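# Place the cable runway's far end on the bracket

## Task

Set the far end of the cable runway securely on the bracket, in the gap between its lugs, then open the gripper and pull the arms away. It only counts if the runway stays there on its own, with no robot supporting it.

## Robot and tools

Robots: four identical i2rt Big YAM arms named arm1, arm2, arm3 and arm4. Each has six joints, a two-finger gripper and a wrist camera. With joints 1 and 6 at 0 and the hand level and pointing forward, the wrist camera sits above the hand looking toward the fingertips. The hand can reach roughly 1.0 m from the joint 1 axis. Two fixed room cameras, cam_high and cam_low, also watch the scene.

Frames: every pose shares one scene frame with its origin on the floor and +z upward. The hand point lies halfway between the fingertips; the hand's z axis runs along the fingers and the fingers close along its y axis. Hand poses depend on each arm's true foot placement, which is never printed. Commands themselves are joint-space only.

Tool execute_actions: argument "actions" is a list holding exactly one action object, or empty (then nothing moves and you just get state and pictures). The action object has one optional key per arm ("arm1" to "arm4"), each containing "joints", a map from joint name to an absolute target (not an offset). Names, units and allowed ranges: joint1_rad -2.879 to 2.879 (rotates the whole arm about its base; positive is counter-clockwise seen from above; 0 faces the way the base faces); joint2_rad 0 to 3.141 (shoulder; 0 has the upper arm lying back roughly flat, increasing raises it and then tips it forward); joint3_rad 0 to 3.019 (elbow; 0 is fully folded, increasing opens it); joint4_rad -1.692 to 1.57 (hand pitch; positive tilts fingers up); joint5_rad -1.57 to 1.57 (hand yaw; positive to the arm's right); joint6_rad -2.094 to 2.094 (hand roll; positive is clockwise viewed from behind the hand); gripper_m 0 to 0.093 (fingertip gap in meters). A joint counts as arrived within ±0.045, 0.14, 0.09, 0.055, 0.03, 0.035 rad (joints 1 to 6) and ±0.003 m for the gripper. All motions in one action begin together and may finish at different moments; joints travel at different speeds, so the hand may sweep an unexpected path. Any joint or arm you omit may keep driving toward an earlier target. An unknown key or a value outside its range makes the whole call rejected with no motion. Optional "cameras" lists which images to return (arm1_cam_wrist, arm2_cam_wrist, arm3_cam_wrist, arm4_cam_wrist, cam_high, cam_low, or "all"); omitted or null means all, [] means none. The "pictures" line gives the order of images.

Tool wait: "seconds" from 0 to 10; commands nothing new and returns state and images like an empty action.

Tool zoom_image: "camera" plus "region" [x0, y0, x1, y1] in pixels of that camera's most recent full image, origin top-left, at most 504 by 504. Gives a sharper close-up.

Tool finished_scene: "scene" is the current scene number. It ends the scene irreversibly and reports success; the next scene's task arrives in its result. Only call it once the runway rests on the bracket unaided and the arms have released and backed away.

Reading results: joint_positions gives current joint values. joint_status tells how each commanded motion of the last accepted action ended. "off_target": stopped short and may still be pushing. "contact_stop" or "time_out": the joint gives up its target and holds where it stopped, except that after time_out it can keep a target (the old one, or one no more than 0.375, 0.375, 0.113, 0.225, 0.075, 0.3 rad from its position for joints 1 to 6) and keep pushing, moving on if the obstruction clears; on_its_own will list it. To relieve such pushing, command the joint to its reported position. "joint command not followed" with a "cause:" line means a self/inter-arm collision check blocked that arm's joint targets (its gripper target still runs); those joints show "not_followed" and the arm may retry them on later actions until given acceptable targets. on_its_own describes what the call did not command; "held at" is a held target, not the actual position. A joint supporting a load slowly sags. A target very close to the current value may produce no motion. If a result reports a stop, any later execute_actions, wait or finished_scene calls in that same reply are skipped.

Motor heat: holding loads or pushing heats motors, even during your thinking. From 85 °C a MOTOR HOT line appears; at 100 °C the arm and its gripper go limp until cooled (OVER-TEMPERATURE FAULT), and unfinished keys read "limit_stop_at_motor_heat"; resend those targets afterwards. Some heat carries into the following scene.

Cautions: the arms do not stop on contact and can press very hard, so avoid driving into the bracket, table or runway. Never let two arms squeeze against each other; the collision check can be late and ignores fingers, gripper housings and wrist cameras. Do not drop, slam or knock objects, and never push anything off the work area or onto the floor. Loose objects may occasionally get a brief nudge from outside. The robot keeps holding your last command while you think, and arms act independently of one another. Shorter robot motion is better.

Each tool is called after ">>>" as name(argument=value, ...), one argument or row to a line, values as JSON.

## Session

I'll start by looking at the scene.

>>> execute_actions(
  actions=[],
)

Scene clock: 0.00 s.
Motor temperatures (°C, as the motors report them): arm1=[33 31 31 33 32 33] | arm2=[31 31 31 34 34 33] | arm3=[32 33 33 32 31 33] | arm4=[34 33 32 33 34 34]
arm1.joint_positions: joint1_rad=-0.167 joint2_rad=+0.630 joint3_rad=+1.403 joint4_rad=-1.246 joint5_rad=-0.018 joint6_rad=+0.187 gripper_m=+0.094
arm1.joint_status: not commanded
arm1.hand: x=-0.9141 y=-0.2448 z=+1.3636 quat_wxyz=(-0.387, +0.428, -0.739, -0.347) (m; scene frame)
arm2.joint_positions: joint1_rad=+0.034 joint2_rad=+0.634 joint3_rad=+1.432 joint4_rad=-1.313 joint5_rad=+0.037 joint6_rad=+0.306 gripper_m=+0.094
arm2.joint_status: not commanded
arm2.hand: x=-0.3126 y=+0.2916 z=+1.3303 quat_wxyz=(-0.397, -0.706, -0.490, +0.321) (m; scene frame)
arm3.joint_positions: joint1_rad=-0.217 joint2_rad=+0.568 joint3_rad=+1.374 joint4_rad=-1.504 joint5_rad=-0.155 joint6_rad=-0.163 gripper_m=+0.095
arm3.joint_status: not commanded
arm3.hand: x=+0.6078 y=-0.3464 z=+1.3043 quat_wxyz=(-0.276, +0.698, -0.576, -0.324) (m; scene frame)
arm4.joint_positions: joint1_rad=+0.006 joint2_rad=+0.575 joint3_rad=+1.407 joint4_rad=-1.144 joint5_rad=+0.149 joint6_rad=-0.048 gripper_m=+0.095
arm4.joint_status: not commanded
arm4.hand: x=+1.2182 y=+0.2651 z=+1.4080 quat_wxyz=(-0.384, -0.559, -0.585, +0.445) (m; scene frame)
pictures: arm1_cam_wrist, arm2_cam_wrist, arm3_cam_wrist, arm4_cam_wrist, cam_high, cam_low
Images, in order (width x height): arm1_cam_wrist 504x504, arm2_cam_wrist 504x504, arm3_cam_wrist 504x504, arm4_cam_wrist 504x504, cam_high 896x504, cam_low 896x504.

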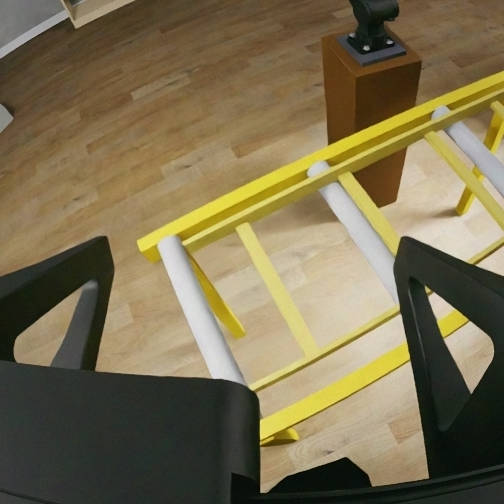

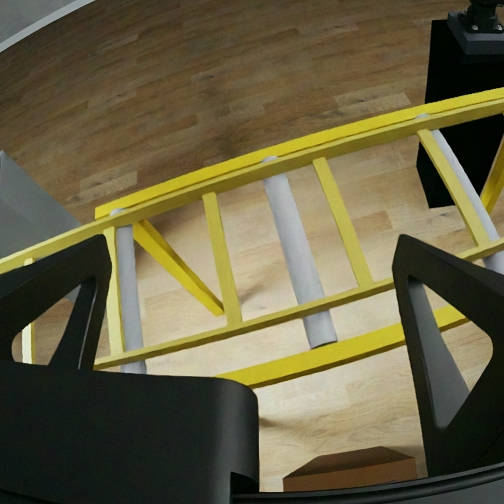

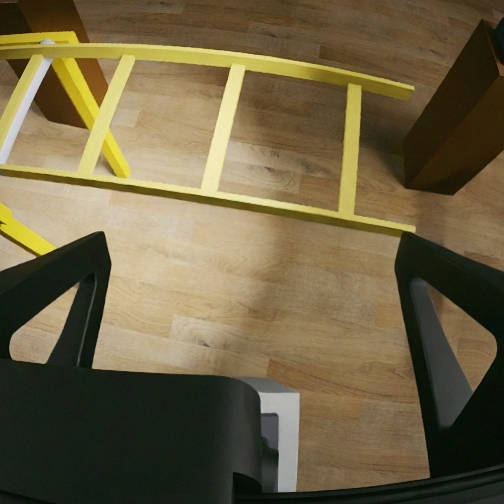

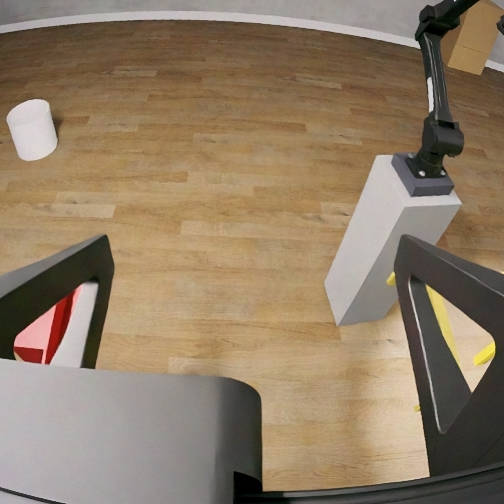

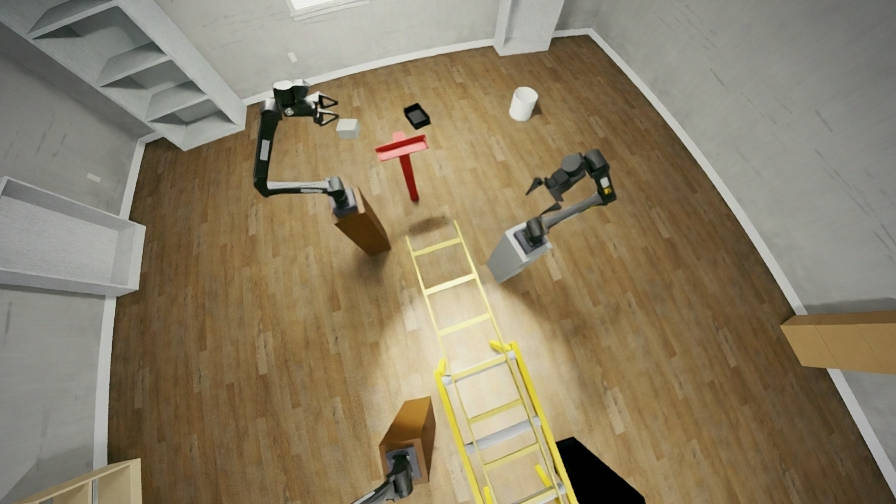

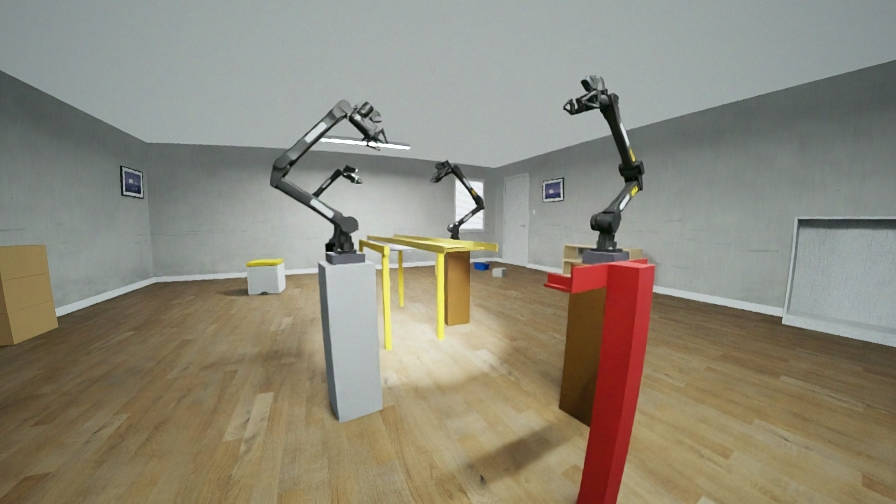

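>>> zoom_image(
  camera="cam_high",
  region=[230, 60, 650, 400],
)

>>> zoom_image(
  camera="cam_low",
  region=[300, 180, 700, 420],
)

Region (230, 60, 650, 400) of cam_high's 896x504 image, scaled by 1.200, with more detail than that image has; it fills the top 408 rows of this view, and the rest is white.

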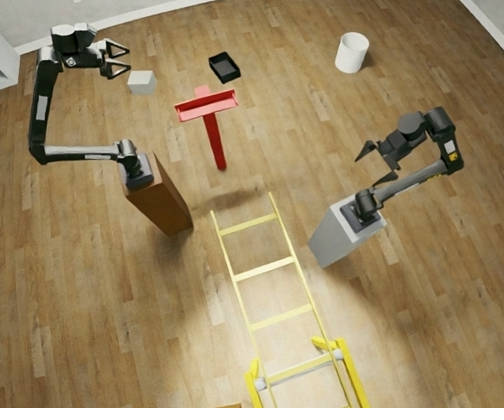

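Region (300, 180, 700, 420) of cam_low's 896x504 image, scaled by 1.260, with more detail than that image has; it fills the top 302 rows of this view, and the rest is white.

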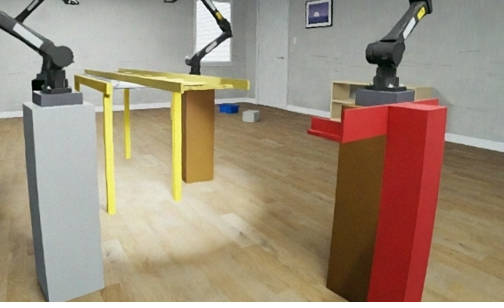

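>>> execute_actions(
  actions=[
    {"arm1": {"joints": {"joint3_rad": 1.0}}, "arm2": {"joints": {"joint4_rad": -0.8}}, "arm3": {"joints": {"joint1_rad": 0.3}}, "arm4": {"joints": {"joint2_rad": 1.2}}},
  ],
  cameras=[],
)

Scene clock: 47.80 s.
Motor temperatures (°C, as the motors report them): arm1=[33 31 39 33 32 33] | arm2=[31 31 38 34 34 33] | arm3=[32 33 39 32 31 33] | arm4=[34 33 40 33 34 34]
arm1.joint_positions: joint1_rad=-0.167 joint2_rad=+0.631 joint3_rad=+1.007 joint4_rad=-1.246 joint5_rad=-0.018 joint6_rad=+0.187 gripper_m=+0.094
arm1.joint_status: all done
arm1.hand: x=-0.9088 y=-0.2245 z=+1.1617 quat_wxyz=(-0.251, +0.469, -0.814, -0.232) (m; scene frame)
arm2.joint_positions: joint1_rad=+0.034 joint2_rad=+0.634 joint3_rad=+1.432 joint4_rad=-0.824 joint5_rad=+0.037 joint6_rad=+0.306 gripper_m=+0.094
arm2.joint_status: all done
arm2.hand: x=-0.3133 y=+0.2615 z=+1.4456 quat_wxyz=(-0.553, -0.587, -0.401, +0.436) (m; scene frame)
arm3.joint_positions: joint1_rad=+0.292 joint2_rad=+0.568 joint3_rad=+1.374 joint4_rad=-1.504 joint5_rad=-0.155 joint6_rad=-0.163 gripper_m=+0.095
arm3.joint_status: all done
arm3.hand: x=+0.5170 y=-0.3799 z=+1.3057 quat_wxyz=(-0.187, +0.819, -0.380, -0.386) (m; scene frame)
arm4.joint_positions: joint1_rad=+0.006 joint2_rad=+1.217 joint3_rad=+1.407 joint4_rad=-1.144 joint5_rad=+0.149 joint6_rad=-0.048 gripper_m=+0.095
arm4.joint_status: all done
arm4.hand: x=+1.2436 y=+0.0276 z=+1.1885 quat_wxyz=(-0.170, -0.636, -0.707, +0.257) (m; scene frame)
pictures: none
No camera images: the call's "cameras" was empty. Leave "cameras" out to get every camera's image.

>>> execute_actions(
  actions=[],
  cameras=["arm4_cam_wrist", "arm3_cam_wrist", "cam_high"],
)

Scene clock: 87.10 s.
Motor temperatures (°C, as the motors report them): arm1=[33 31 40 33 32 33] | arm2=[31 31 39 35 34 33] | arm3=[32 33 40 32 31 33] | arm4=[34 35 45 33 34 34]
arm1.joint_positions: joint1_rad=-0.167 joint2_rad=+0.631 joint3_rad=+1.007 joint4_rad=-1.246 joint5_rad=-0.018 joint6_rad=+0.187 gripper_m=+0.094
arm1.joint_status: all done
arm1.hand: x=-0.9088 y=-0.2245 z=+1.1617 quat_wxyz=(-0.251, +0.469, -0.814, -0.232) (m; scene frame)
arm2.joint_positions: joint1_rad=+0.034 joint2_rad=+0.634 joint3_rad=+1.432 joint4_rad=-0.824 joint5_rad=+0.037 joint6_rad=+0.306 gripper_m=+0.094
arm2.joint_status: all done
arm2.hand: x=-0.3133 y=+0.2615 z=+1.4456 quat_wxyz=(-0.553, -0.587, -0.401, +0.436) (m; scene frame)
arm3.joint_positions: joint1_rad=+0.292 joint2_rad=+0.568 joint3_rad=+1.374 joint4_rad=-1.504 joint5_rad=-0.155 joint6_rad=-0.163 gripper_m=+0.095
arm3.joint_status: all done
arm3.hand: x=+0.5170 y=-0.3799 z=+1.3057 quat_wxyz=(-0.187, +0.819, -0.380, -0.386) (m; scene frame)
arm4.joint_positions: joint1_rad=+0.006 joint2_rad=+1.217 joint3_rad=+1.407 joint4_rad=-1.144 joint5_rad=+0.149 joint6_rad=-0.048 gripper_m=+0.095
arm4.joint_status: all done
arm4.hand: x=+1.2436 y=+0.0276 z=+1.1885 quat_wxyz=(-0.170, -0.636, -0.707, +0.257) (m; scene frame)
pictures: arm3_cam_wrist, arm4_cam_wrist, cam_high
Images, in order (width x height): arm3_cam_wrist 504x504, arm4_cam_wrist 504x504, cam_high 896x504.

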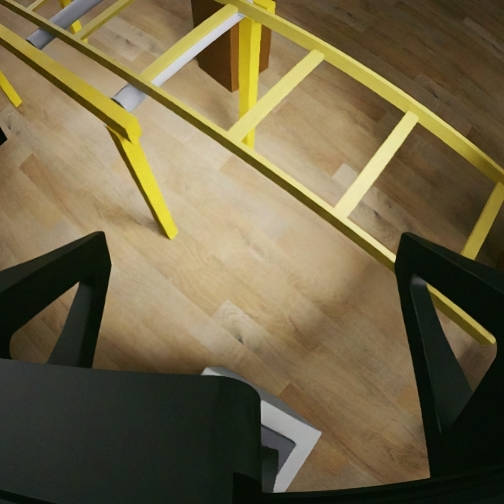

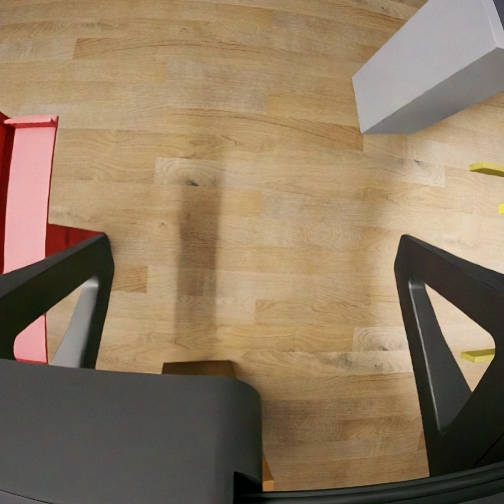

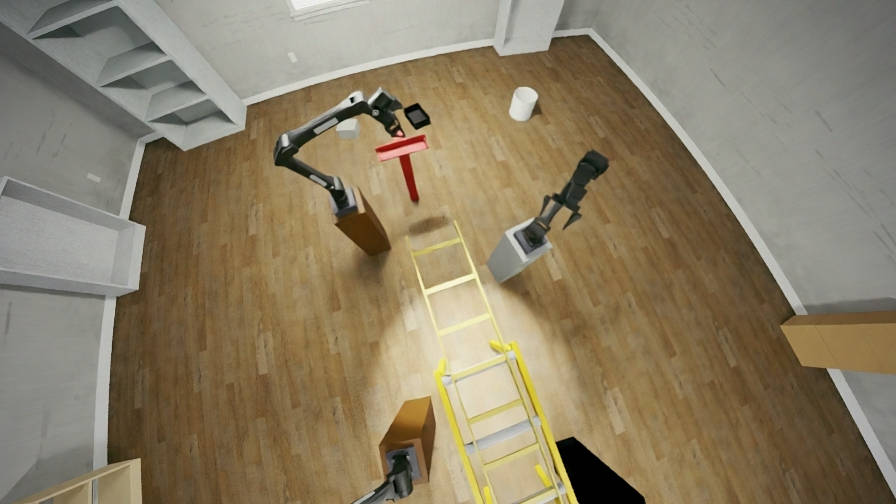

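>>> execute_actions(
  actions=[
    {"arm4": {"joints": {"joint2_rad": 2.27, "joint3_rad": 2.44, "joint4_rad": -1.69, "joint5_rad": 0.0, "joint6_rad": -0.79}}},
  ],
  cameras=[],
)

>>> execute_actions(
  actions=[
    {"arm4": {"joints": {"joint1_rad": -0.89}}},
  ],
  cameras=["arm4_cam_wrist", "cam_high", "cam_low"],
)

Scene clock: 130.20 s.
Motor temperatures (°C, as the motors report them): arm1=[33 31 41 33 32 33] | arm2=[31 31 40 35 34 33] | arm3=[32 33 42 32 31 33] | arm4=[34 36 48 33 34 34]
arm1.joint_positions: joint1_rad=-0.167 joint2_rad=+0.631 joint3_rad=+1.007 joint4_rad=-1.246 joint5_rad=-0.018 joint6_rad=+0.187 gripper_m=+0.094
arm1.joint_status: not commanded
arm1.hand: x=-0.9088 y=-0.2245 z=+1.1617 quat_wxyz=(-0.251, +0.469, -0.814, -0.232) (m; scene frame)
arm2.joint_positions: joint1_rad=+0.034 joint2_rad=+0.634 joint3_rad=+1.432 joint4_rad=-0.824 joint5_rad=+0.037 joint6_rad=+0.306 gripper_m=+0.094
arm2.joint_status: not commanded
arm2.hand: x=-0.3133 y=+0.2615 z=+1.4456 quat_wxyz=(-0.553, -0.587, -0.401, +0.436) (m; scene frame)
arm3.joint_positions: joint1_rad=+0.292 joint2_rad=+0.568 joint3_rad=+1.374 joint4_rad=-1.504 joint5_rad=-0.155 joint6_rad=-0.163 gripper_m=+0.095
arm3.joint_status: not commanded
arm3.hand: x=+0.5170 y=-0.3799 z=+1.3057 quat_wxyz=(-0.187, +0.819, -0.380, -0.386) (m; scene frame)
arm4.joint_positions: joint1_rad=+0.006 joint2_rad=+2.291 joint3_rad=+2.385 joint4_rad=-1.674 joint5_rad=+0.002 joint6_rad=-0.774 gripper_m=+0.095
arm4.joint_status: all done
arm4.hand: x=+1.2929 y=-0.1977 z=+0.9654 quat_wxyz=(+0.003, -0.339, -0.941, -0.006) (m; scene frame)
pictures: none
No camera images: the call's "cameras" was empty. Leave "cameras" out to get every camera's image.

Scene clock: 132.37 s.
Motor temperatures (°C, as the motors report them): arm1=[33 31 41 33 32 33] | arm2=[31 31 41 35 34 33] | arm3=[32 33 42 32 31 33] | arm4=[34 37 48 33 34 34]
arm1.joint_positions: joint1_rad=-0.167 joint2_rad=+0.631 joint3_rad=+1.007 joint4_rad=-1.246 joint5_rad=-0.018 joint6_rad=+0.187 gripper_m=+0.094
arm1.joint_status: not commanded
arm1.hand: x=-0.9088 y=-0.2245 z=+1.1617 quat_wxyz=(-0.251, +0.469, -0.814, -0.232) (m; scene frame)
arm2.joint_positions: joint1_rad=+0.034 joint2_rad=+0.634 joint3_rad=+1.432 joint4_rad=-0.824 joint5_rad=+0.037 joint6_rad=+0.306 gripper_m=+0.094
arm2.joint_status: not commanded
arm2.hand: x=-0.3133 y=+0.2615 z=+1.4456 quat_wxyz=(-0.553, -0.587, -0.401, +0.436) (m; scene frame)
arm3.joint_positions: joint1_rad=+0.292 joint2_rad=+0.568 joint3_rad=+1.374 joint4_rad=-1.504 joint5_rad=-0.155 joint6_rad=-0.163 gripper_m=+0.095
arm3.joint_status: not commanded
arm3.hand: x=+0.5170 y=-0.3799 z=+1.3057 quat_wxyz=(-0.187, +0.819, -0.380, -0.386) (m; scene frame)
arm4.joint_positions: joint1_rad=-0.891 joint2_rad=+2.291 joint3_rad=+2.385 joint4_rad=-1.674 joint5_rad=+0.000 joint6_rad=-0.776 gripper_m=+0.095
arm4.joint_status: all done
arm4.hand: x=+0.7209 y=+0.0073 z=+0.9660 quat_wxyz=(+0.002, -0.713, -0.702, -0.006) (m; scene frame)
pictures: arm4_cam_wrist, cam_high, cam_low
Images, in order (width x height): arm4_cam_wrist 504x504, cam_high 896x504, cam_low 896x504.

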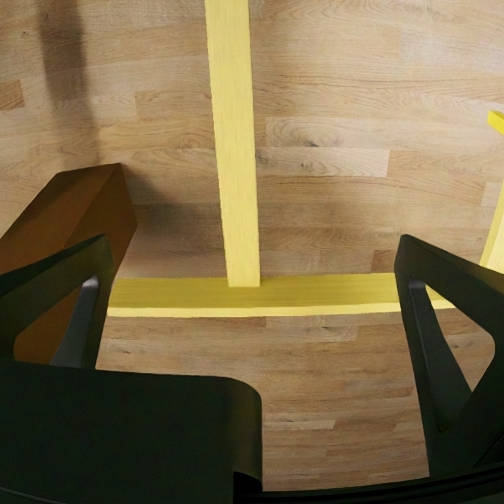

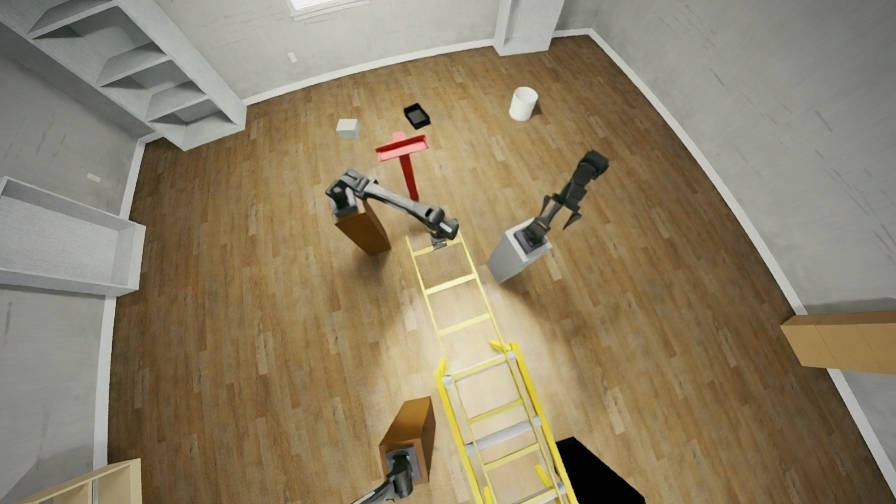

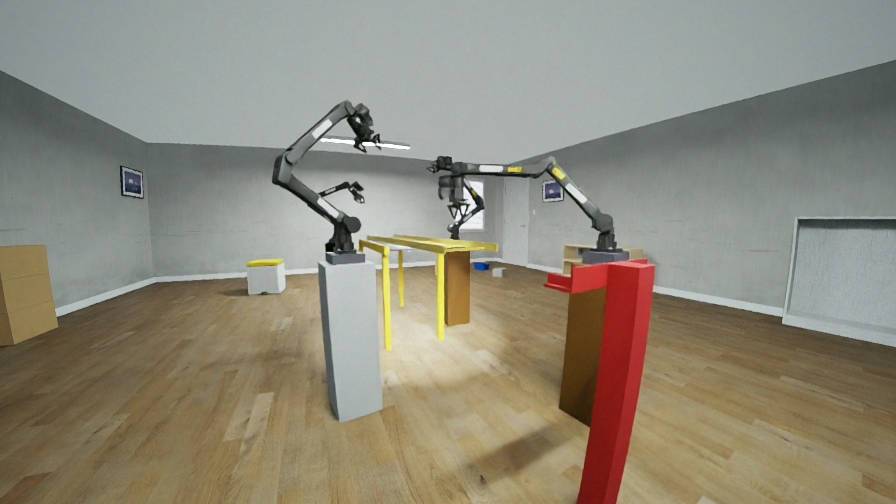

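>>> execute_actions(
  actions=[
    {"arm4": {"joints": {"joint2_rad": 2.30, "joint3_rad": 2.075, "joint4_rad": -1.285}}},
  ],
  cameras=["arm4_cam_wrist", "cam_low"],
)

Scene clock: 161.27 s.
Motor temperatures (°C, as the motors report them): arm1=[33 31 42 33 32 33] | arm2=[31 31 41 35 34 33] | arm3=[32 33 42 32 31 33] | arm4=[34 45 50 33 34 34]
arm1.joint_positions: joint1_rad=-0.167 joint2_rad=+0.631 joint3_rad=+1.007 joint4_rad=-1.246 joint5_rad=-0.018 joint6_rad=+0.187 gripper_m=+0.094
arm1.joint_status: not commanded
arm1.hand: x=-0.9088 y=-0.2245 z=+1.1617 quat_wxyz=(-0.251, +0.469, -0.814, -0.232) (m; scene frame)
arm2.joint_positions: joint1_rad=+0.034 joint2_rad=+0.634 joint3_rad=+1.432 joint4_rad=-0.824 joint5_rad=+0.037 joint6_rad=+0.306 gripper_m=+0.094
arm2.joint_status: not commanded
arm2.hand: x=-0.3133 y=+0.2615 z=+1.4456 quat_wxyz=(-0.553, -0.587, -0.401, +0.436) (m; scene frame)
arm3.joint_positions: joint1_rad=+0.292 joint2_rad=+0.568 joint3_rad=+1.374 joint4_rad=-1.504 joint5_rad=-0.155 joint6_rad=-0.163 gripper_m=+0.095
arm3.joint_status: not commanded
arm3.hand: x=+0.5170 y=-0.3799 z=+1.3057 quat_wxyz=(-0.187, +0.819, -0.380, -0.386) (m; scene frame)
arm4.joint_positions: joint1_rad=-0.891 joint2_rad=+2.303 joint3_rad=+2.067 joint4_rad=-1.305 joint5_rad=+0.000 joint6_rad=-0.776 gripper_m=+0.095
arm4.joint_status: all done
arm4.hand: x=+0.7187 y=+0.0055 z=+0.8372 quat_wxyz=(+0.002, -0.713, -0.702, +0.013) (m; scene frame)
pictures: arm4_cam_wrist, cam_low
Images, in order (width x height): arm4_cam_wrist 504x504, cam_low 896x504.

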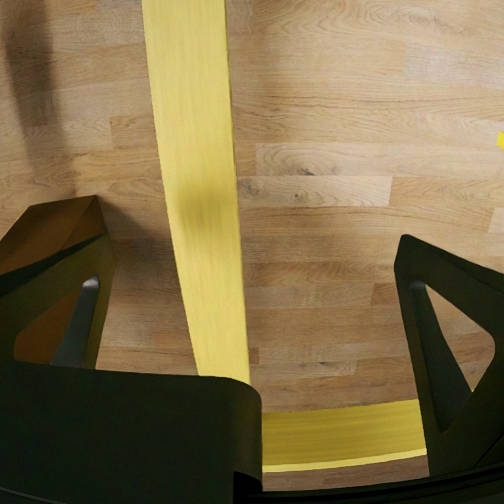

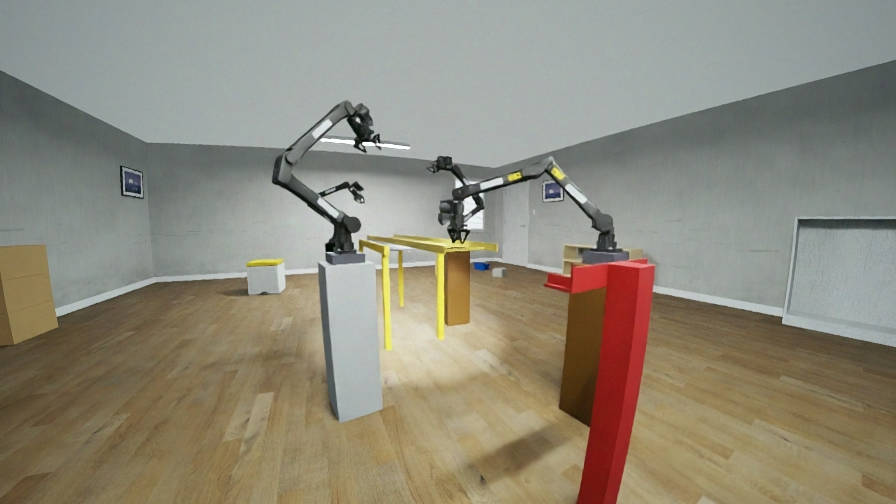

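>>> execute_actions(
  actions=[
    {"arm4": {"joints": {"joint3_rad": 1.97, "joint4_rad": -1.20}}},
  ],
  cameras=["arm4_cam_wrist", "cam_low"],
)

Scene clock: 166.53 s.
Motor temperatures (°C, as the motors report them): arm1=[33 31 42 33 32 33] | arm2=[31 31 41 35 34 33] | arm3=[32 33 42 32 31 33] | arm4=[34 46 49 33 34 34]
arm1.joint_positions: joint1_rad=-0.167 joint2_rad=+0.631 joint3_rad=+1.007 joint4_rad=-1.246 joint5_rad=-0.018 joint6_rad=+0.187 gripper_m=+0.094
arm1.joint_status: not commanded
arm1.hand: x=-0.9088 y=-0.2245 z=+1.1617 quat_wxyz=(-0.251, +0.469, -0.814, -0.232) (m; scene frame)
arm2.joint_positions: joint1_rad=+0.034 joint2_rad=+0.634 joint3_rad=+1.432 joint4_rad=-0.824 joint5_rad=+0.037 joint6_rad=+0.306 gripper_m=+0.094
arm2.joint_status: not commanded
arm2.hand: x=-0.3133 y=+0.2615 z=+1.4456 quat_wxyz=(-0.553, -0.587, -0.401, +0.436) (m; scene frame)
arm3.joint_positions: joint1_rad=+0.292 joint2_rad=+0.568 joint3_rad=+1.374 joint4_rad=-1.504 joint5_rad=-0.155 joint6_rad=-0.163 gripper_m=+0.095
arm3.joint_status: not commanded
arm3.hand: x=+0.5170 y=-0.3799 z=+1.3057 quat_wxyz=(-0.187, +0.819, -0.380, -0.386) (m; scene frame)
arm4.joint_positions: joint1_rad=-0.891 joint2_rad=+2.303 joint3_rad=+1.962 joint4_rad=-1.219 joint5_rad=+0.000 joint6_rad=-0.776 gripper_m=+0.095
arm4.joint_status: all done
arm4.hand: x=+0.7300 y=+0.0169 z=+0.7989 quat_wxyz=(+0.002, -0.713, -0.702, +0.004) (m; scene frame)
pictures: arm4_cam_wrist, cam_low
Images, in order (width x height): arm4_cam_wrist 504x504, cam_low 896x504.

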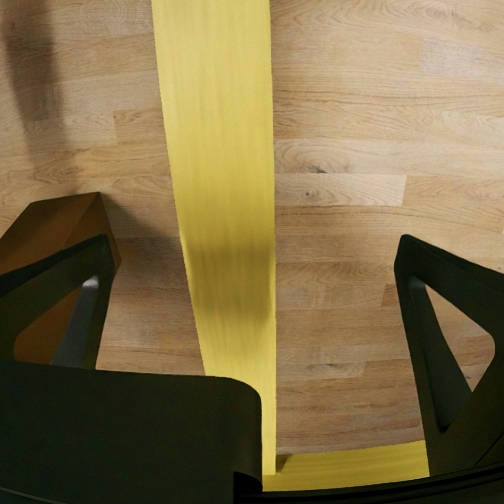

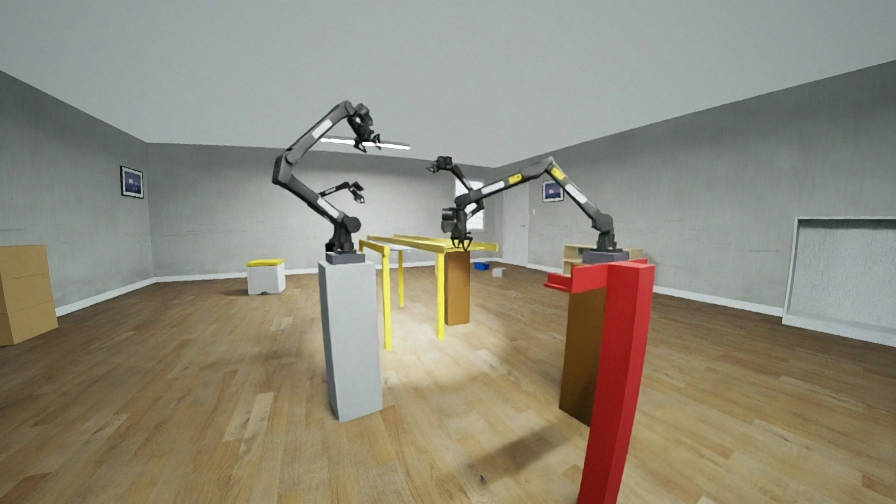

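>>> execute_actions(
  actions=[
    {"arm4": {"joints": {"joint3_rad": 1.93, "joint4_rad": -1.17}}},
  ],
  cameras=[],
)

>>> execute_actions(
  actions=[
    {"arm4": {"joints": {"gripper_m": 0.0}}},
  ],
  cameras=["arm4_cam_wrist", "cam_low"],
)

Scene clock: 173.53 s.
Motor temperatures (°C, as the motors report them): arm1=[33 31 42 33 32 33] | arm2=[31 31 42 35 34 33] | arm3=[32 33 43 32 31 33] | arm4=[34 46 47 33 34 34]
arm1.joint_positions: joint1_rad=-0.167 joint2_rad=+0.631 joint3_rad=+1.007 joint4_rad=-1.246 joint5_rad=-0.018 joint6_rad=+0.187 gripper_m=+0.094
arm1.joint_status: not commanded
arm1.hand: x=-0.9088 y=-0.2245 z=+1.1617 quat_wxyz=(-0.251, +0.469, -0.814, -0.232) (m; scene frame)
arm2.joint_positions: joint1_rad=+0.034 joint2_rad=+0.634 joint3_rad=+1.432 joint4_rad=-0.824 joint5_rad=+0.037 joint6_rad=+0.306 gripper_m=+0.094
arm2.joint_status: not commanded
arm2.hand: x=-0.3133 y=+0.2615 z=+1.4456 quat_wxyz=(-0.553, -0.587, -0.401, +0.436) (m; scene frame)
arm3.joint_positions: joint1_rad=+0.292 joint2_rad=+0.568 joint3_rad=+1.374 joint4_rad=-1.504 joint5_rad=-0.155 joint6_rad=-0.163 gripper_m=+0.095
arm3.joint_status: not commanded
arm3.hand: x=+0.5170 y=-0.3799 z=+1.3057 quat_wxyz=(-0.187, +0.819, -0.380, -0.386) (m; scene frame)
arm4.joint_positions: joint1_rad=-0.891 joint2_rad=+2.303 joint3_rad=+1.928 joint4_rad=-1.190 joint5_rad=+0.000 joint6_rad=-0.776 gripper_m=+0.095
arm4.joint_status: all done
arm4.hand: x=+0.7341 y=+0.0210 z=+0.7869 quat_wxyz=(+0.002, -0.713, -0.702, +0.001) (m; scene frame)
pictures: none
No camera images: the call's "cameras" was empty. Leave "cameras" out to get every camera's image.

Scene clock: 174.27 s.
Motor temperatures (°C, as the motors report them): arm1=[33 31 42 33 32 33] | arm2=[31 31 42 35 34 33] | arm3=[32 33 43 32 31 33] | arm4=[34 46 47 33 34 34]
arm1.joint_positions: joint1_rad=-0.167 joint2_rad=+0.631 joint3_rad=+1.007 joint4_rad=-1.246 joint5_rad=-0.018 joint6_rad=+0.187 gripper_m=+0.094
arm1.joint_status: not commanded
arm1.hand: x=-0.9088 y=-0.2245 z=+1.1617 quat_wxyz=(-0.251, +0.469, -0.814, -0.232) (m; scene frame)
arm2.joint_positions: joint1_rad=+0.034 joint2_rad=+0.634 joint3_rad=+1.432 joint4_rad=-0.824 joint5_rad=+0.037 joint6_rad=+0.306 gripper_m=+0.094
arm2.joint_status: not commanded
arm2.hand: x=-0.3133 y=+0.2615 z=+1.4456 quat_wxyz=(-0.553, -0.587, -0.401, +0.436) (m; scene frame)
arm3.joint_positions: joint1_rad=+0.292 joint2_rad=+0.568 joint3_rad=+1.374 joint4_rad=-1.504 joint5_rad=-0.155 joint6_rad=-0.163 gripper_m=+0.095
arm3.joint_status: not commanded
arm3.hand: x=+0.5170 y=-0.3799 z=+1.3057 quat_wxyz=(-0.187, +0.819, -0.380, -0.386) (m; scene frame)
arm4.joint_positions: joint1_rad=-0.889 joint2_rad=+2.303 joint3_rad=+1.925 joint4_rad=-1.190 joint5_rad=-0.002 joint6_rad=-0.803 gripper_m=+0.025
arm4.joint_status: gripper_m off_target (ended at +0.025, target +0.000)
arm4.hand: x=+0.7360 y=+0.0207 z=+0.7857 quat_wxyz=(+0.000, -0.702, -0.712, +0.000) (m; scene frame)
pictures: arm4_cam_wrist, cam_low
Images, in order (width x height): arm4_cam_wrist 504x504, cam_low 896x504.

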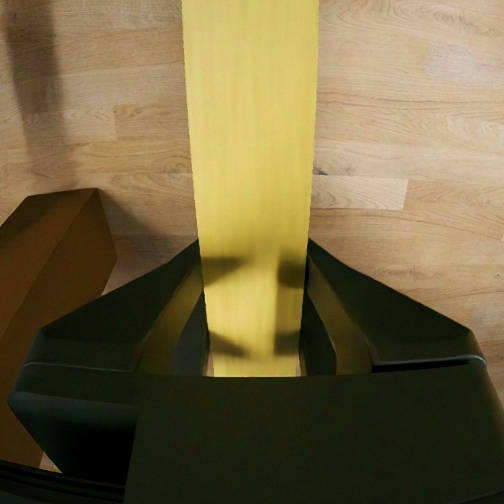

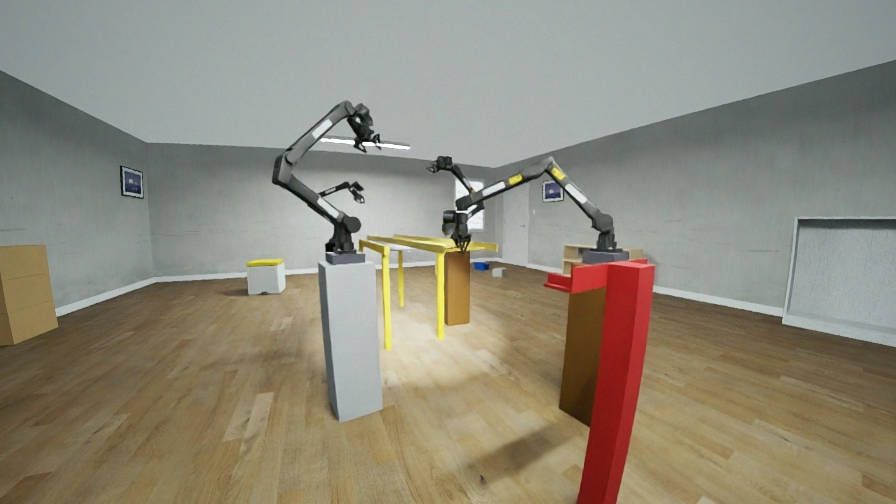

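>>> execute_actions(
  actions=[
    {"arm4": {"joints": {"joint1_rad": -0.738, "joint2_rad": 2.09, "joint3_rad": 1.575, "joint4_rad": -1.03, "joint6_rad": -0.64, "gripper_m": 0.0}}},
  ],
  cameras=["arm4_cam_wrist", "cam_low", "cam_high"],
)

Scene clock: 191.27 s.
Motor temperatures (°C, as the motors report them): arm1=[33 31 43 33 32 33] | arm2=[31 31 42 35 34 33] | arm3=[32 33 43 32 31 33] | arm4=[34 48 46 33 34 34]
arm1.joint_positions: joint1_rad=-0.167 joint2_rad=+0.631 joint3_rad=+1.007 joint4_rad=-1.246 joint5_rad=-0.018 joint6_rad=+0.187 gripper_m=+0.094
arm1.joint_status: not commanded
arm1.hand: x=-0.9088 y=-0.2245 z=+1.1617 quat_wxyz=(-0.251, +0.469, -0.814, -0.232) (m; scene frame)
arm2.joint_positions: joint1_rad=+0.034 joint2_rad=+0.634 joint3_rad=+1.432 joint4_rad=-0.824 joint5_rad=+0.037 joint6_rad=+0.306 gripper_m=+0.094
arm2.joint_status: not commanded
arm2.hand: x=-0.3133 y=+0.2615 z=+1.4456 quat_wxyz=(-0.553, -0.587, -0.401, +0.436) (m; scene frame)
arm3.joint_positions: joint1_rad=+0.292 joint2_rad=+0.568 joint3_rad=+1.374 joint4_rad=-1.504 joint5_rad=-0.155 joint6_rad=-0.163 gripper_m=+0.095
arm3.joint_status: not commanded
arm3.hand: x=+0.5170 y=-0.3799 z=+1.3057 quat_wxyz=(-0.187, +0.819, -0.380, -0.386) (m; scene frame)
arm4.joint_positions: joint1_rad=-0.725 joint2_rad=+2.108 joint3_rad=+1.537 joint4_rad=-1.026 joint5_rad=+0.001 joint6_rad=-0.648 gripper_m=+0.025
arm4.joint_status: gripper_m off_target (ended at +0.025, target +0.000); the others done
arm4.hand: x=+0.8749 y=+0.0231 z=+0.7748 quat_wxyz=(+0.004, -0.699, -0.715, -0.015) (m; scene frame)
pictures: arm4_cam_wrist, cam_high, cam_low
Images, in order (width x height): arm4_cam_wrist 504x504, cam_high 896x504, cam_low 896x504.

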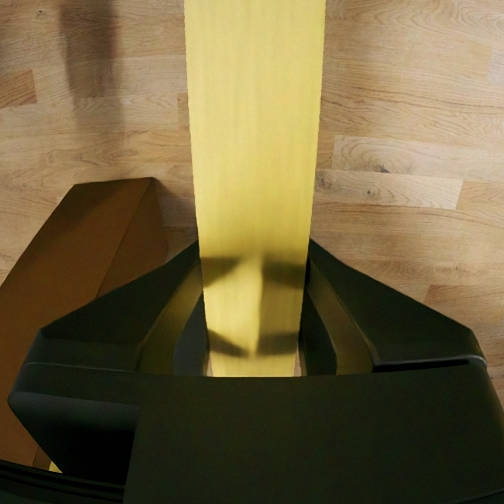

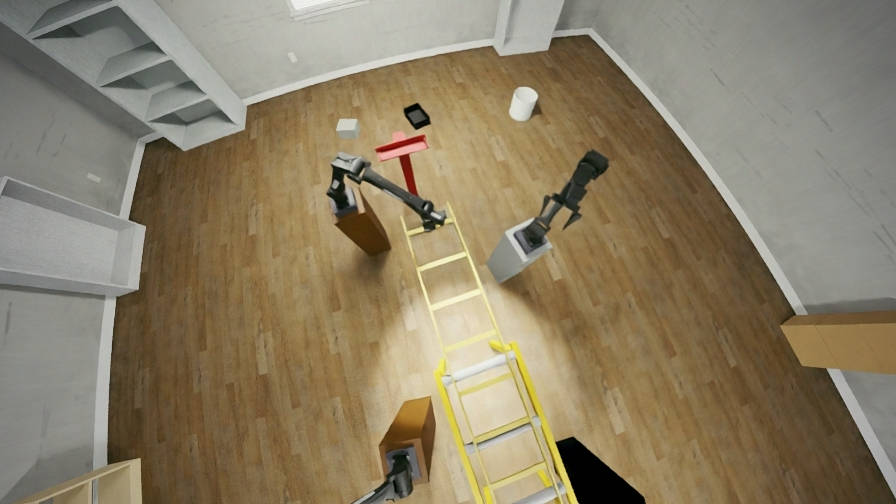

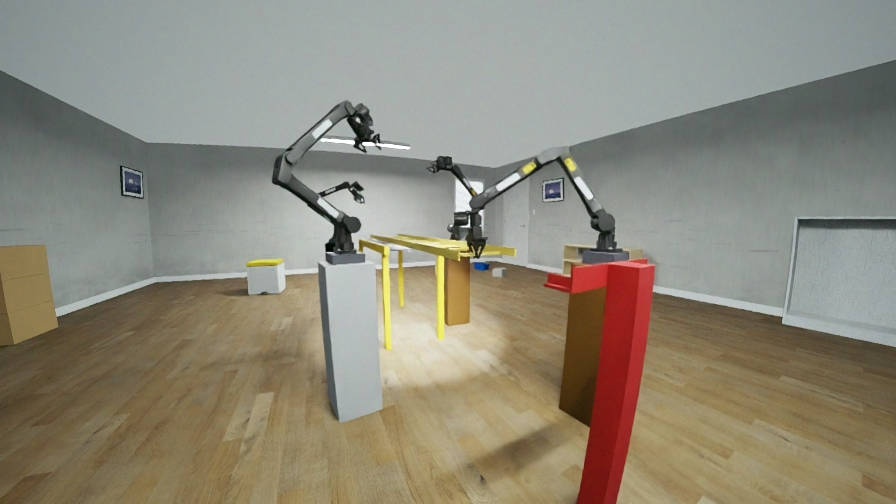

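>>> execute_actions(
  actions=[
    {"arm4": {"joints": {"joint1_rad": -0.51, "joint2_rad": 1.90, "joint3_rad": 1.32, "joint4_rad": -0.94, "joint6_rad": -0.41, "gripper_m": 0.0}}},
  ],
  cameras=["cam_low", "cam_high"],
)

Scene clock: 200.17 s.
Motor temperatures (°C, as the motors report them): arm1=[33 31 43 33 32 33] | arm2=[31 31 42 35 34 33] | arm3=[32 33 43 32 31 33] | arm4=[34 48 47 33 34 34]
arm1.joint_positions: joint1_rad=-0.167 joint2_rad=+0.631 joint3_rad=+1.007 joint4_rad=-1.246 joint5_rad=-0.018 joint6_rad=+0.187 gripper_m=+0.094
arm1.joint_status: not commanded
arm1.hand: x=-0.9088 y=-0.2245 z=+1.1617 quat_wxyz=(-0.251, +0.469, -0.814, -0.232) (m; scene frame)
arm2.joint_positions: joint1_rad=+0.034 joint2_rad=+0.634 joint3_rad=+1.432 joint4_rad=-0.824 joint5_rad=+0.037 joint6_rad=+0.306 gripper_m=+0.094
arm2.joint_status: not commanded
arm2.hand: x=-0.3133 y=+0.2615 z=+1.4456 quat_wxyz=(-0.553, -0.587, -0.401, +0.436) (m; scene frame)
arm3.joint_positions: joint1_rad=+0.292 joint2_rad=+0.568 joint3_rad=+1.374 joint4_rad=-1.504 joint5_rad=-0.155 joint6_rad=-0.163 gripper_m=+0.095
arm3.joint_status: not commanded
arm3.hand: x=+0.5170 y=-0.3799 z=+1.3057 quat_wxyz=(-0.187, +0.819, -0.380, -0.386) (m; scene frame)
arm4.joint_positions: joint1_rad=-0.507 joint2_rad=+1.976 joint3_rad=+1.255 joint4_rad=-0.926 joint5_rad=+0.004 joint6_rad=-0.446 gripper_m=+0.025
arm4.joint_status: joint6_rad off_target (ended at -0.446, target -0.410); gripper_m off_target (ended at +0.025, target +0.000); the others done
arm4.hand: x=+1.0198 y=+0.0400 z=+0.7607 quat_wxyz=(+0.017, -0.693, -0.720, -0.036) (m; scene frame)
pictures: cam_high, cam_low
Images, in order (width x height): cam_high 896x504, cam_low 896x504.

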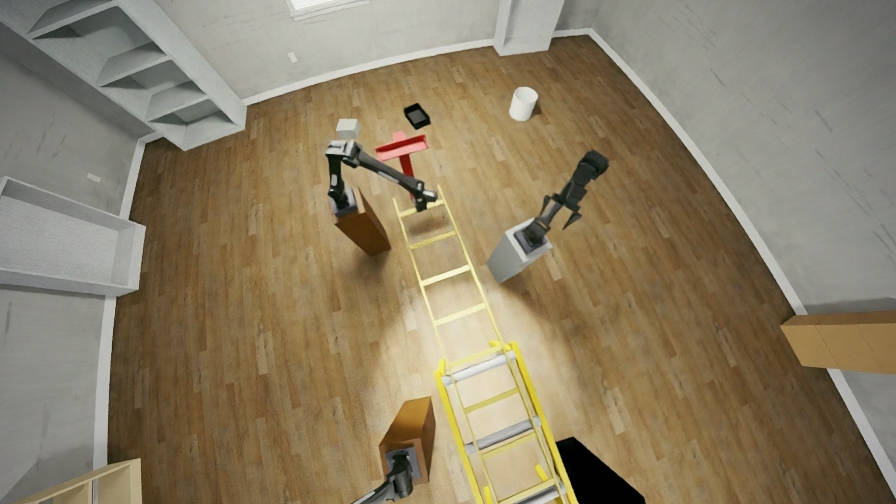

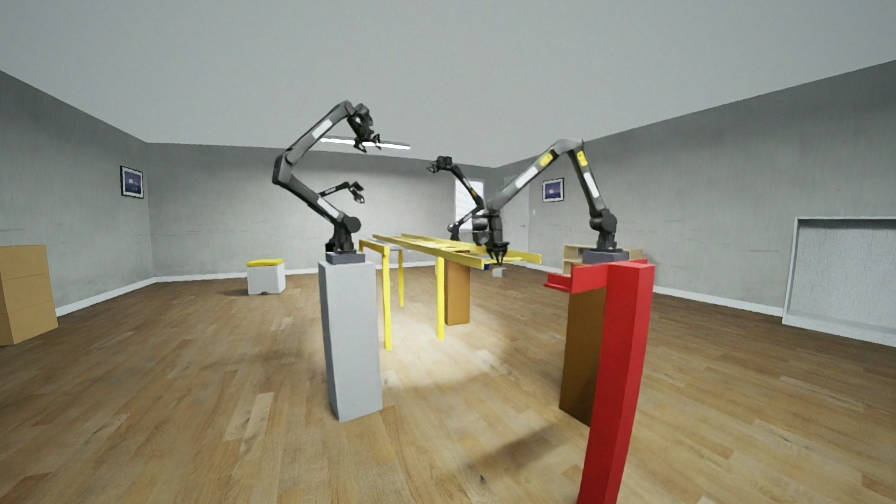

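>>> execute_actions(
  actions=[
    {"arm3": {"joints": {"joint1_rad": 0.27, "joint2_rad": 1.65, "joint3_rad": 1.30, "joint4_rad": -1.17, "joint5_rad": 0.0, "joint6_rad": -1.17}}, "arm4": {"joints": {"joint2_rad": 1.85, "joint3_rad": 1.37, "gripper_m": 0.0}}},
  ],
  cameras=["arm3_cam_wrist", "cam_low", "cam_high"],
)

Scene clock: 228.10 s.
Motor temperatures (°C, as the motors report them): arm1=[33 31 43 33 32 33] | arm2=[31 31 43 35 34 33] | arm3=[32 33 44 32 31 33] | arm4=[34 50 51 33 34 34]
arm1.joint_positions: joint1_rad=-0.167 joint2_rad=+0.631 joint3_rad=+1.007 joint4_rad=-1.246 joint5_rad=-0.018 joint6_rad=+0.187 gripper_m=+0.094
arm1.joint_status: not commanded
arm1.hand: x=-0.9088 y=-0.2245 z=+1.1617 quat_wxyz=(-0.251, +0.469, -0.814, -0.232) (m; scene frame)
arm2.joint_positions: joint1_rad=+0.034 joint2_rad=+0.634 joint3_rad=+1.432 joint4_rad=-0.824 joint5_rad=+0.037 joint6_rad=+0.306 gripper_m=+0.094
arm2.joint_status: not commanded
arm2.hand: x=-0.3133 y=+0.2615 z=+1.4456 quat_wxyz=(-0.553, -0.587, -0.401, +0.436) (m; scene frame)
arm3.joint_positions: joint1_rad=+0.280 joint2_rad=+1.657 joint3_rad=+1.294 joint4_rad=-1.177 joint5_rad=-0.002 joint6_rad=-1.160 gripper_m=+0.095
arm3.joint_status: all done
arm3.hand: x=+0.4059 y=-0.1031 z=+0.9160 quat_wxyz=(-0.011, +1.000, +0.024, -0.014) (m; scene frame)
arm4.joint_positions: joint1_rad=-0.507 joint2_rad=+1.956 joint3_rad=+1.255 joint4_rad=-0.930 joint5_rad=+0.003 joint6_rad=-0.443 gripper_m=+0.025
arm4.joint_status: joint3_rad time_out (moved +0.000 of +0.115); gripper_m off_target (ended at +0.025, target +0.000); the others done
arm4.on_its_own: joint3_rad reads +1.255 and still pushes toward +1.368 since a time_out
arm4.hand: x=+1.0191 y=+0.0377 z=+0.7703 quat_wxyz=(+0.013, -0.694, -0.719, -0.029) (m; scene frame)
pictures: arm3_cam_wrist, cam_high, cam_low
Images, in order (width x height): arm3_cam_wrist 504x504, cam_high 896x504, cam_low 896x504.

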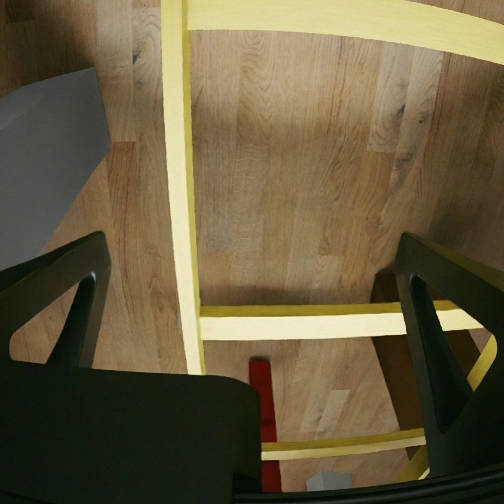

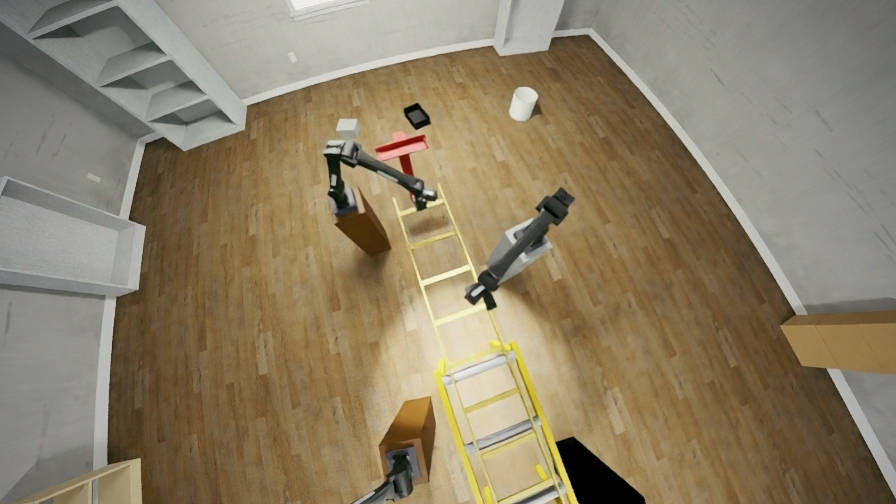

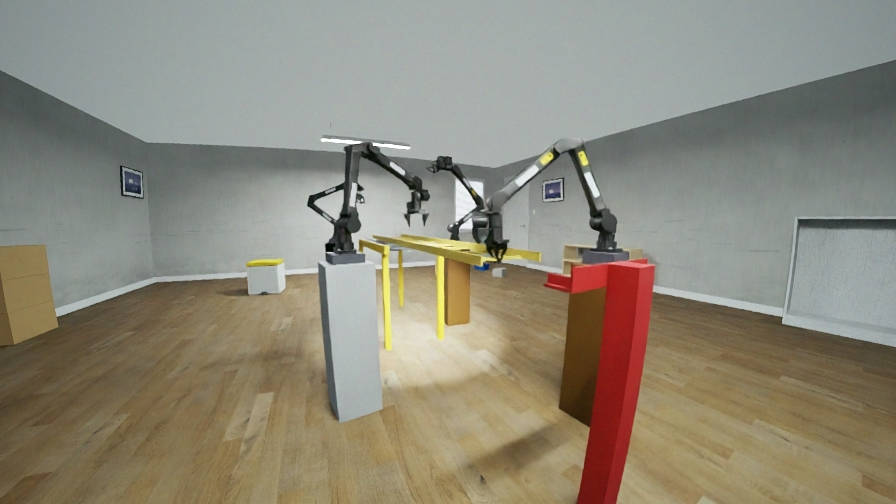

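>>> execute_actions(
  actions=[
    {"arm3": {"joints": {"joint1_rad": 0.293, "joint2_rad": 1.745, "joint3_rad": 1.07, "joint4_rad": -0.88, "joint6_rad": -1.10}}},
  ],
  cameras=["arm3_cam_wrist", "cam_low"],
)

Scene clock: 248.10 s.
Motor temperatures (°C, as the motors report them): arm1=[33 31 44 33 32 33] | arm2=[31 31 43 35 34 33] | arm3=[32 36 44 32 31 33] | arm4=[34 52 58 33 34 34]
arm1.joint_positions: joint1_rad=-0.167 joint2_rad=+0.631 joint3_rad=+1.007 joint4_rad=-1.246 joint5_rad=-0.018 joint6_rad=+0.187 gripper_m=+0.094
arm1.joint_status: not commanded
arm1.hand: x=-0.9088 y=-0.2245 z=+1.1617 quat_wxyz=(-0.251, +0.469, -0.814, -0.232) (m; scene frame)
arm2.joint_positions: joint1_rad=+0.034 joint2_rad=+0.634 joint3_rad=+1.432 joint4_rad=-0.824 joint5_rad=+0.037 joint6_rad=+0.306 gripper_m=+0.094
arm2.joint_status: not commanded
arm2.hand: x=-0.3133 y=+0.2615 z=+1.4456 quat_wxyz=(-0.553, -0.587, -0.401, +0.436) (m; scene frame)
arm3.joint_positions: joint1_rad=+0.283 joint2_rad=+1.754 joint3_rad=+1.060 joint4_rad=-0.893 joint5_rad=-0.002 joint6_rad=-1.110 gripper_m=+0.095
arm3.joint_status: all done
arm3.hand: x=+0.4206 y=-0.1393 z=+0.7961 quat_wxyz=(+0.010, +1.000, +0.001, -0.004) (m; scene frame)
arm4.joint_positions: joint1_rad=-0.507 joint2_rad=+1.956 joint3_rad=+1.255 joint4_rad=-0.930 joint5_rad=+0.003 joint6_rad=-0.443 gripper_m=+0.025
arm4.joint_status: not commanded
arm4.on_its_own: joint3_rad reads +1.255 and still pushes toward +1.368 since a time_out
arm4.hand: x=+1.0191 y=+0.0377 z=+0.7703 quat_wxyz=(+0.013, -0.694, -0.719, -0.029) (m; scene frame)
pictures: arm3_cam_wrist, cam_low
Images, in order (width x height): arm3_cam_wrist 504x504, cam_low 896x504.

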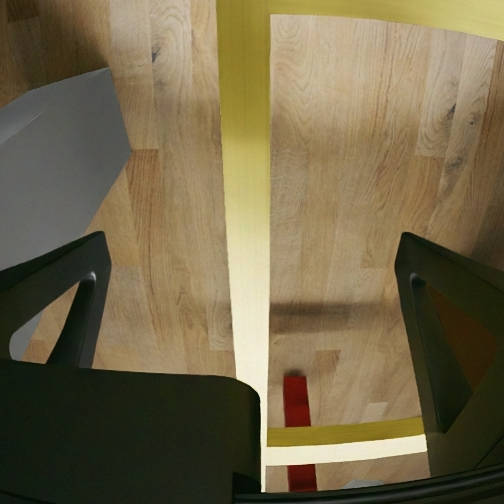

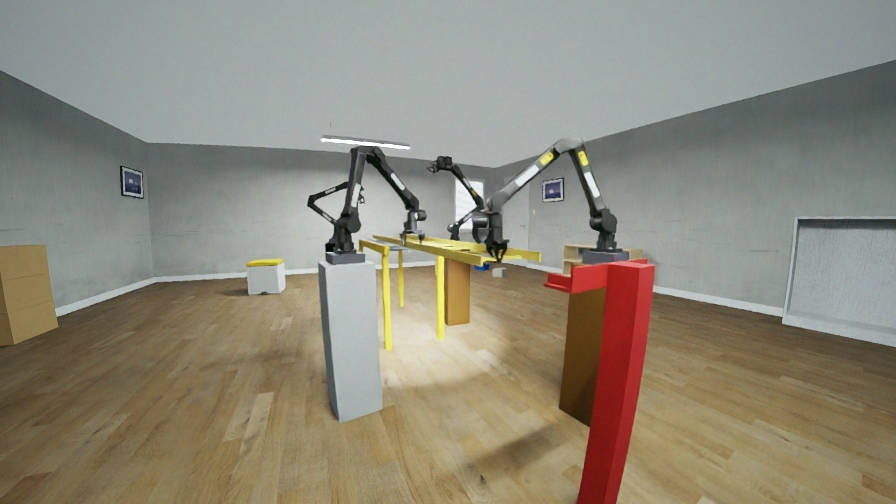

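Rail is centered between arm3's fingers. Close on it.

>>> execute_actions(
  actions=[
    {"arm3": {"joints": {"gripper_m": 0.0}}},
  ],
  cameras=["arm3_cam_wrist"],
)

Scene clock: 251.17 s.
Motor temperatures (°C, as the motors report them): arm1=[33 31 44 33 32 33] | arm2=[31 31 44 35 34 33] | arm3=[32 36 44 32 31 33] | arm4=[34 53 58 33 34 34]
arm1.joint_positions: joint1_rad=-0.167 joint2_rad=+0.631 joint3_rad=+1.007 joint4_rad=-1.246 joint5_rad=-0.018 joint6_rad=+0.187 gripper_m=+0.094
arm1.joint_status: not commanded
arm1.hand: x=-0.9088 y=-0.2245 z=+1.1617 quat_wxyz=(-0.251, +0.469, -0.814, -0.232) (m; scene frame)
arm2.joint_positions: joint1_rad=+0.034 joint2_rad=+0.634 joint3_rad=+1.432 joint4_rad=-0.824 joint5_rad=+0.037 joint6_rad=+0.306 gripper_m=+0.094
arm2.joint_status: not commanded
arm2.hand: x=-0.3133 y=+0.2615 z=+1.4456 quat_wxyz=(-0.553, -0.587, -0.401, +0.436) (m; scene frame)
arm3.joint_positions: joint1_rad=+0.284 joint2_rad=+1.754 joint3_rad=+1.060 joint4_rad=-0.893 joint5_rad=-0.002 joint6_rad=-1.121 gripper_m=+0.009
arm3.joint_status: gripper_m off_target (ended at +0.009, target +0.000)
arm3.hand: x=+0.4202 y=-0.1397 z=+0.7961 quat_wxyz=(+0.010, +1.000, +0.007, -0.004) (m; scene frame)
arm4.joint_positions: joint1_rad=-0.507 joint2_rad=+1.956 joint3_rad=+1.255 joint4_rad=-0.930 joint5_rad=+0.003 joint6_rad=-0.443 gripper_m=+0.025
arm4.joint_status: not commanded
arm4.on_its_own: joint3_rad reads +1.255 and still pushes toward +1.368 since a time_out
arm4.hand: x=+1.0192 y=+0.0377 z=+0.7703 quat_wxyz=(+0.013, -0.694, -0.719, -0.030) (m; scene frame)
pictures: arm3_cam_wrist
Images, in order (width x height): arm3_cam_wrist 504x504.

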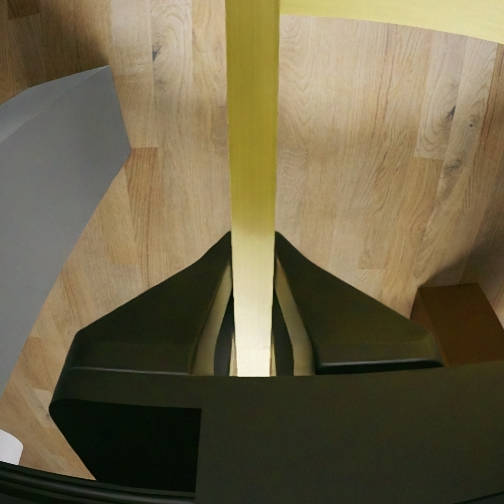

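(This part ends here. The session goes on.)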